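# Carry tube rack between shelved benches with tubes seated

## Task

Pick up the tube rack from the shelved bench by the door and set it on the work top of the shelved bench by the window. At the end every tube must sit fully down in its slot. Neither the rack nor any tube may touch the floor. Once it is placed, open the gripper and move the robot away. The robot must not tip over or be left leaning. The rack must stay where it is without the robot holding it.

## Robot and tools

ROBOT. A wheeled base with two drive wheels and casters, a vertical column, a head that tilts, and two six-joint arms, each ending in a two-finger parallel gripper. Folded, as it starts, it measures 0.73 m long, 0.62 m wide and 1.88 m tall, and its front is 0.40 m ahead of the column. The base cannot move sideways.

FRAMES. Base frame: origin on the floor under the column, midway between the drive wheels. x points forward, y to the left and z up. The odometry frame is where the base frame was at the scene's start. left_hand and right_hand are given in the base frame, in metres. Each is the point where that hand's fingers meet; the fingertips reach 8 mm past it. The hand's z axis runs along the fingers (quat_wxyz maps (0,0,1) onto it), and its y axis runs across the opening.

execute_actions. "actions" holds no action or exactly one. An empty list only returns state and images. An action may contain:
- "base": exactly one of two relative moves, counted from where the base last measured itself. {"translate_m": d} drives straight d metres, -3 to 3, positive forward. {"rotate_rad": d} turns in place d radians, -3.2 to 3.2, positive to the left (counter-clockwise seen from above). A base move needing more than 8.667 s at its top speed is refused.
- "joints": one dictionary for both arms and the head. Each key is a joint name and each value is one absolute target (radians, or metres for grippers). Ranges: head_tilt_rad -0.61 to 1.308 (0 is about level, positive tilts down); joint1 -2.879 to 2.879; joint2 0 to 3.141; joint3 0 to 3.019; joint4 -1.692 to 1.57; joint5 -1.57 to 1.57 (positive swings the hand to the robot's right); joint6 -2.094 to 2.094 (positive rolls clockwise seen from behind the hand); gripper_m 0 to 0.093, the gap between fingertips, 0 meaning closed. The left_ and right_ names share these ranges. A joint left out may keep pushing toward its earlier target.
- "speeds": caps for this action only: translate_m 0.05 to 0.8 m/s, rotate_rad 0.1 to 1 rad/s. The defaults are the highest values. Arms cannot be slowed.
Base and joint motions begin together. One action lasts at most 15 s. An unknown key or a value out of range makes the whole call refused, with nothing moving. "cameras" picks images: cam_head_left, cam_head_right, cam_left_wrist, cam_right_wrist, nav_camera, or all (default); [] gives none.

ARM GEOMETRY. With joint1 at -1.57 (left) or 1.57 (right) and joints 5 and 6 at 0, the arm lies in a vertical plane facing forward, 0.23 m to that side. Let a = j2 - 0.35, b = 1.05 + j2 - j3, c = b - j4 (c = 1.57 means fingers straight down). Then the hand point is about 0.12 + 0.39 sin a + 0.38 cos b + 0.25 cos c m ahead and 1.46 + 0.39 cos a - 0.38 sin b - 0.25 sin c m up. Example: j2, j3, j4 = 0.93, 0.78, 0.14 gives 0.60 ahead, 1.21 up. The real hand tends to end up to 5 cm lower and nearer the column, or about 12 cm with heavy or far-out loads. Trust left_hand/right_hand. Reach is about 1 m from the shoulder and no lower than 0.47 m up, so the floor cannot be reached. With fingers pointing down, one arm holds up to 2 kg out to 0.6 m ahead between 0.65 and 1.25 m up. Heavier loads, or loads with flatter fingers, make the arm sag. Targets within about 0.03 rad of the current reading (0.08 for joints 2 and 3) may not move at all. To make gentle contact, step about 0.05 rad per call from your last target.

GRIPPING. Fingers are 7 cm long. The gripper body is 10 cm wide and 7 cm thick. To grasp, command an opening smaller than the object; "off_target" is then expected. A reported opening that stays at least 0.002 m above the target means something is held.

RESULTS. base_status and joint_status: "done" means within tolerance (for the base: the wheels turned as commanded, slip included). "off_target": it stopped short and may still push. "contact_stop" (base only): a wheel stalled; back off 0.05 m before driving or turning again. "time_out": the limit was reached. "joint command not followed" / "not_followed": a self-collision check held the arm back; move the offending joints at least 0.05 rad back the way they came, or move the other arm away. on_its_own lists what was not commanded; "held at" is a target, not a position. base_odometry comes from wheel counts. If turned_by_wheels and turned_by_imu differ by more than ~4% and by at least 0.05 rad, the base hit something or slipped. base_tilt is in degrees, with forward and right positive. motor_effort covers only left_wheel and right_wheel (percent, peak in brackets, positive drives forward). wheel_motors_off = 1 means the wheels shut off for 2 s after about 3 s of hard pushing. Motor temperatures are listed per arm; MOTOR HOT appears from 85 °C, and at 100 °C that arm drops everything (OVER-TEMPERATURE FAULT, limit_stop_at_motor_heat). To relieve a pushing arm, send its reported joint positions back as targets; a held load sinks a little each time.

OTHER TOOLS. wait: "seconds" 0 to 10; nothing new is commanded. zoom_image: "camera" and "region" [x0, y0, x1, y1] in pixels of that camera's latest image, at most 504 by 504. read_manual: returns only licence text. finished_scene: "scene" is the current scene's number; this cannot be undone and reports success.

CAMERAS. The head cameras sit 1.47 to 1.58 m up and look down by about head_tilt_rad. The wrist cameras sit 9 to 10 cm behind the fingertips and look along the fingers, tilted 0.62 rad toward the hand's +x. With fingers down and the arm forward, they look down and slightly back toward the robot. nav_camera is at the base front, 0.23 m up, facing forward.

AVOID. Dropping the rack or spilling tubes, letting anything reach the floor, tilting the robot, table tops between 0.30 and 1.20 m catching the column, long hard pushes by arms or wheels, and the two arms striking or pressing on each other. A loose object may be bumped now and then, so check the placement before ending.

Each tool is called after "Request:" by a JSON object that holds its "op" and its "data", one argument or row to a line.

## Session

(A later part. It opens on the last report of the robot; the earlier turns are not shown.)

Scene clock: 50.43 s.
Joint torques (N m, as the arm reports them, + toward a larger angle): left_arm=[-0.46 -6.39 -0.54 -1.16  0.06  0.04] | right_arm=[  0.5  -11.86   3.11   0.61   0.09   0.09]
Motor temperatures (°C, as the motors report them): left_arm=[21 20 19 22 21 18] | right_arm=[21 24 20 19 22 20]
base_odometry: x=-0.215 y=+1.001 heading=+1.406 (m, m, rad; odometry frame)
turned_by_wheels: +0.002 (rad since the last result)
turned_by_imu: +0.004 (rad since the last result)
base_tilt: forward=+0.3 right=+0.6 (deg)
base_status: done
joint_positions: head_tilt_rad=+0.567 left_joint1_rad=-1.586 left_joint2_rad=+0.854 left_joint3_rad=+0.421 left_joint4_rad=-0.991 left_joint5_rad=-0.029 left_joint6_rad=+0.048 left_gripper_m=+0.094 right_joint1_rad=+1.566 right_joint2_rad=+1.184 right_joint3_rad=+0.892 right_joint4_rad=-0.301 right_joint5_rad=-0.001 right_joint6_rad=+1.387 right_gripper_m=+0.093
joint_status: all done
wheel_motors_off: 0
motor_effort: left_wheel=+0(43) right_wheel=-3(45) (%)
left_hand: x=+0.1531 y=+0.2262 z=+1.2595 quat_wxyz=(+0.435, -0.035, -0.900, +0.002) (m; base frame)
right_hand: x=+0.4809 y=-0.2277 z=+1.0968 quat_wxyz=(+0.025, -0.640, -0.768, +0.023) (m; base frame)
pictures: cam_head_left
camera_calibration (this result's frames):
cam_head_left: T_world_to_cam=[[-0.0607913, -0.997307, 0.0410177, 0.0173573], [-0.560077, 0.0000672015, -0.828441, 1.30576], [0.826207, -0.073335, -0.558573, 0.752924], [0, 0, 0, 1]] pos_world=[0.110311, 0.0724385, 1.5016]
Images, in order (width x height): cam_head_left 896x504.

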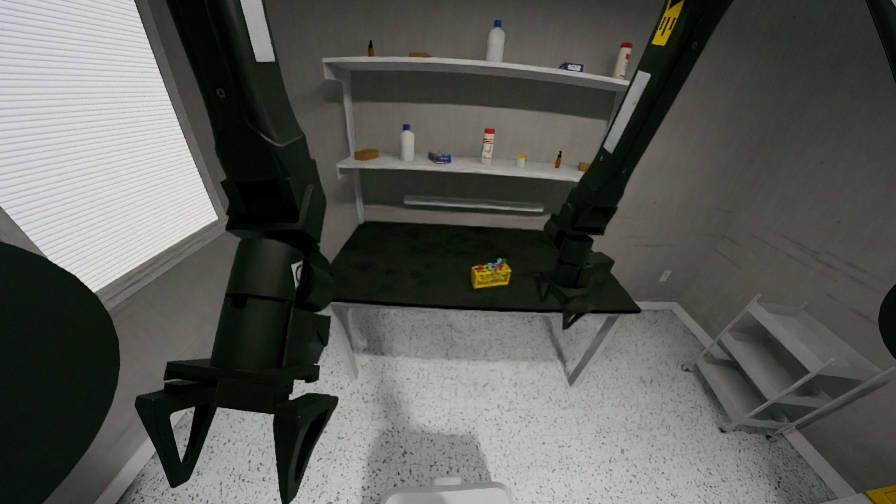

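Request:
{"op": "zoom_image", "data": {
  "camera": "cam_head_left",
  "region": [462,250,522,295]
}}

Region (462, 250, 522, 295) of cam_head_left's 896x504 image, scaled by 8.400, with more detail than that image has; it fills the top 378 rows of this view, and the rest is white.

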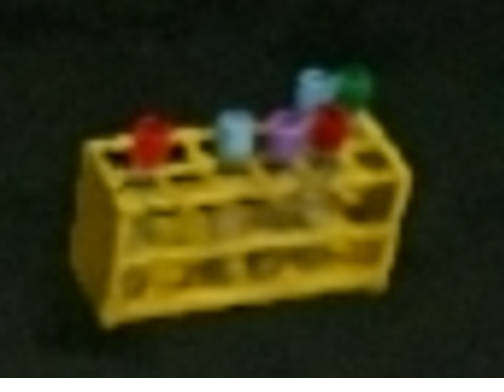

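All tubes look level.

Request:
{"op": "finished_scene", "data": {
  "scene": 2
}}

The scene is finished: the task was done.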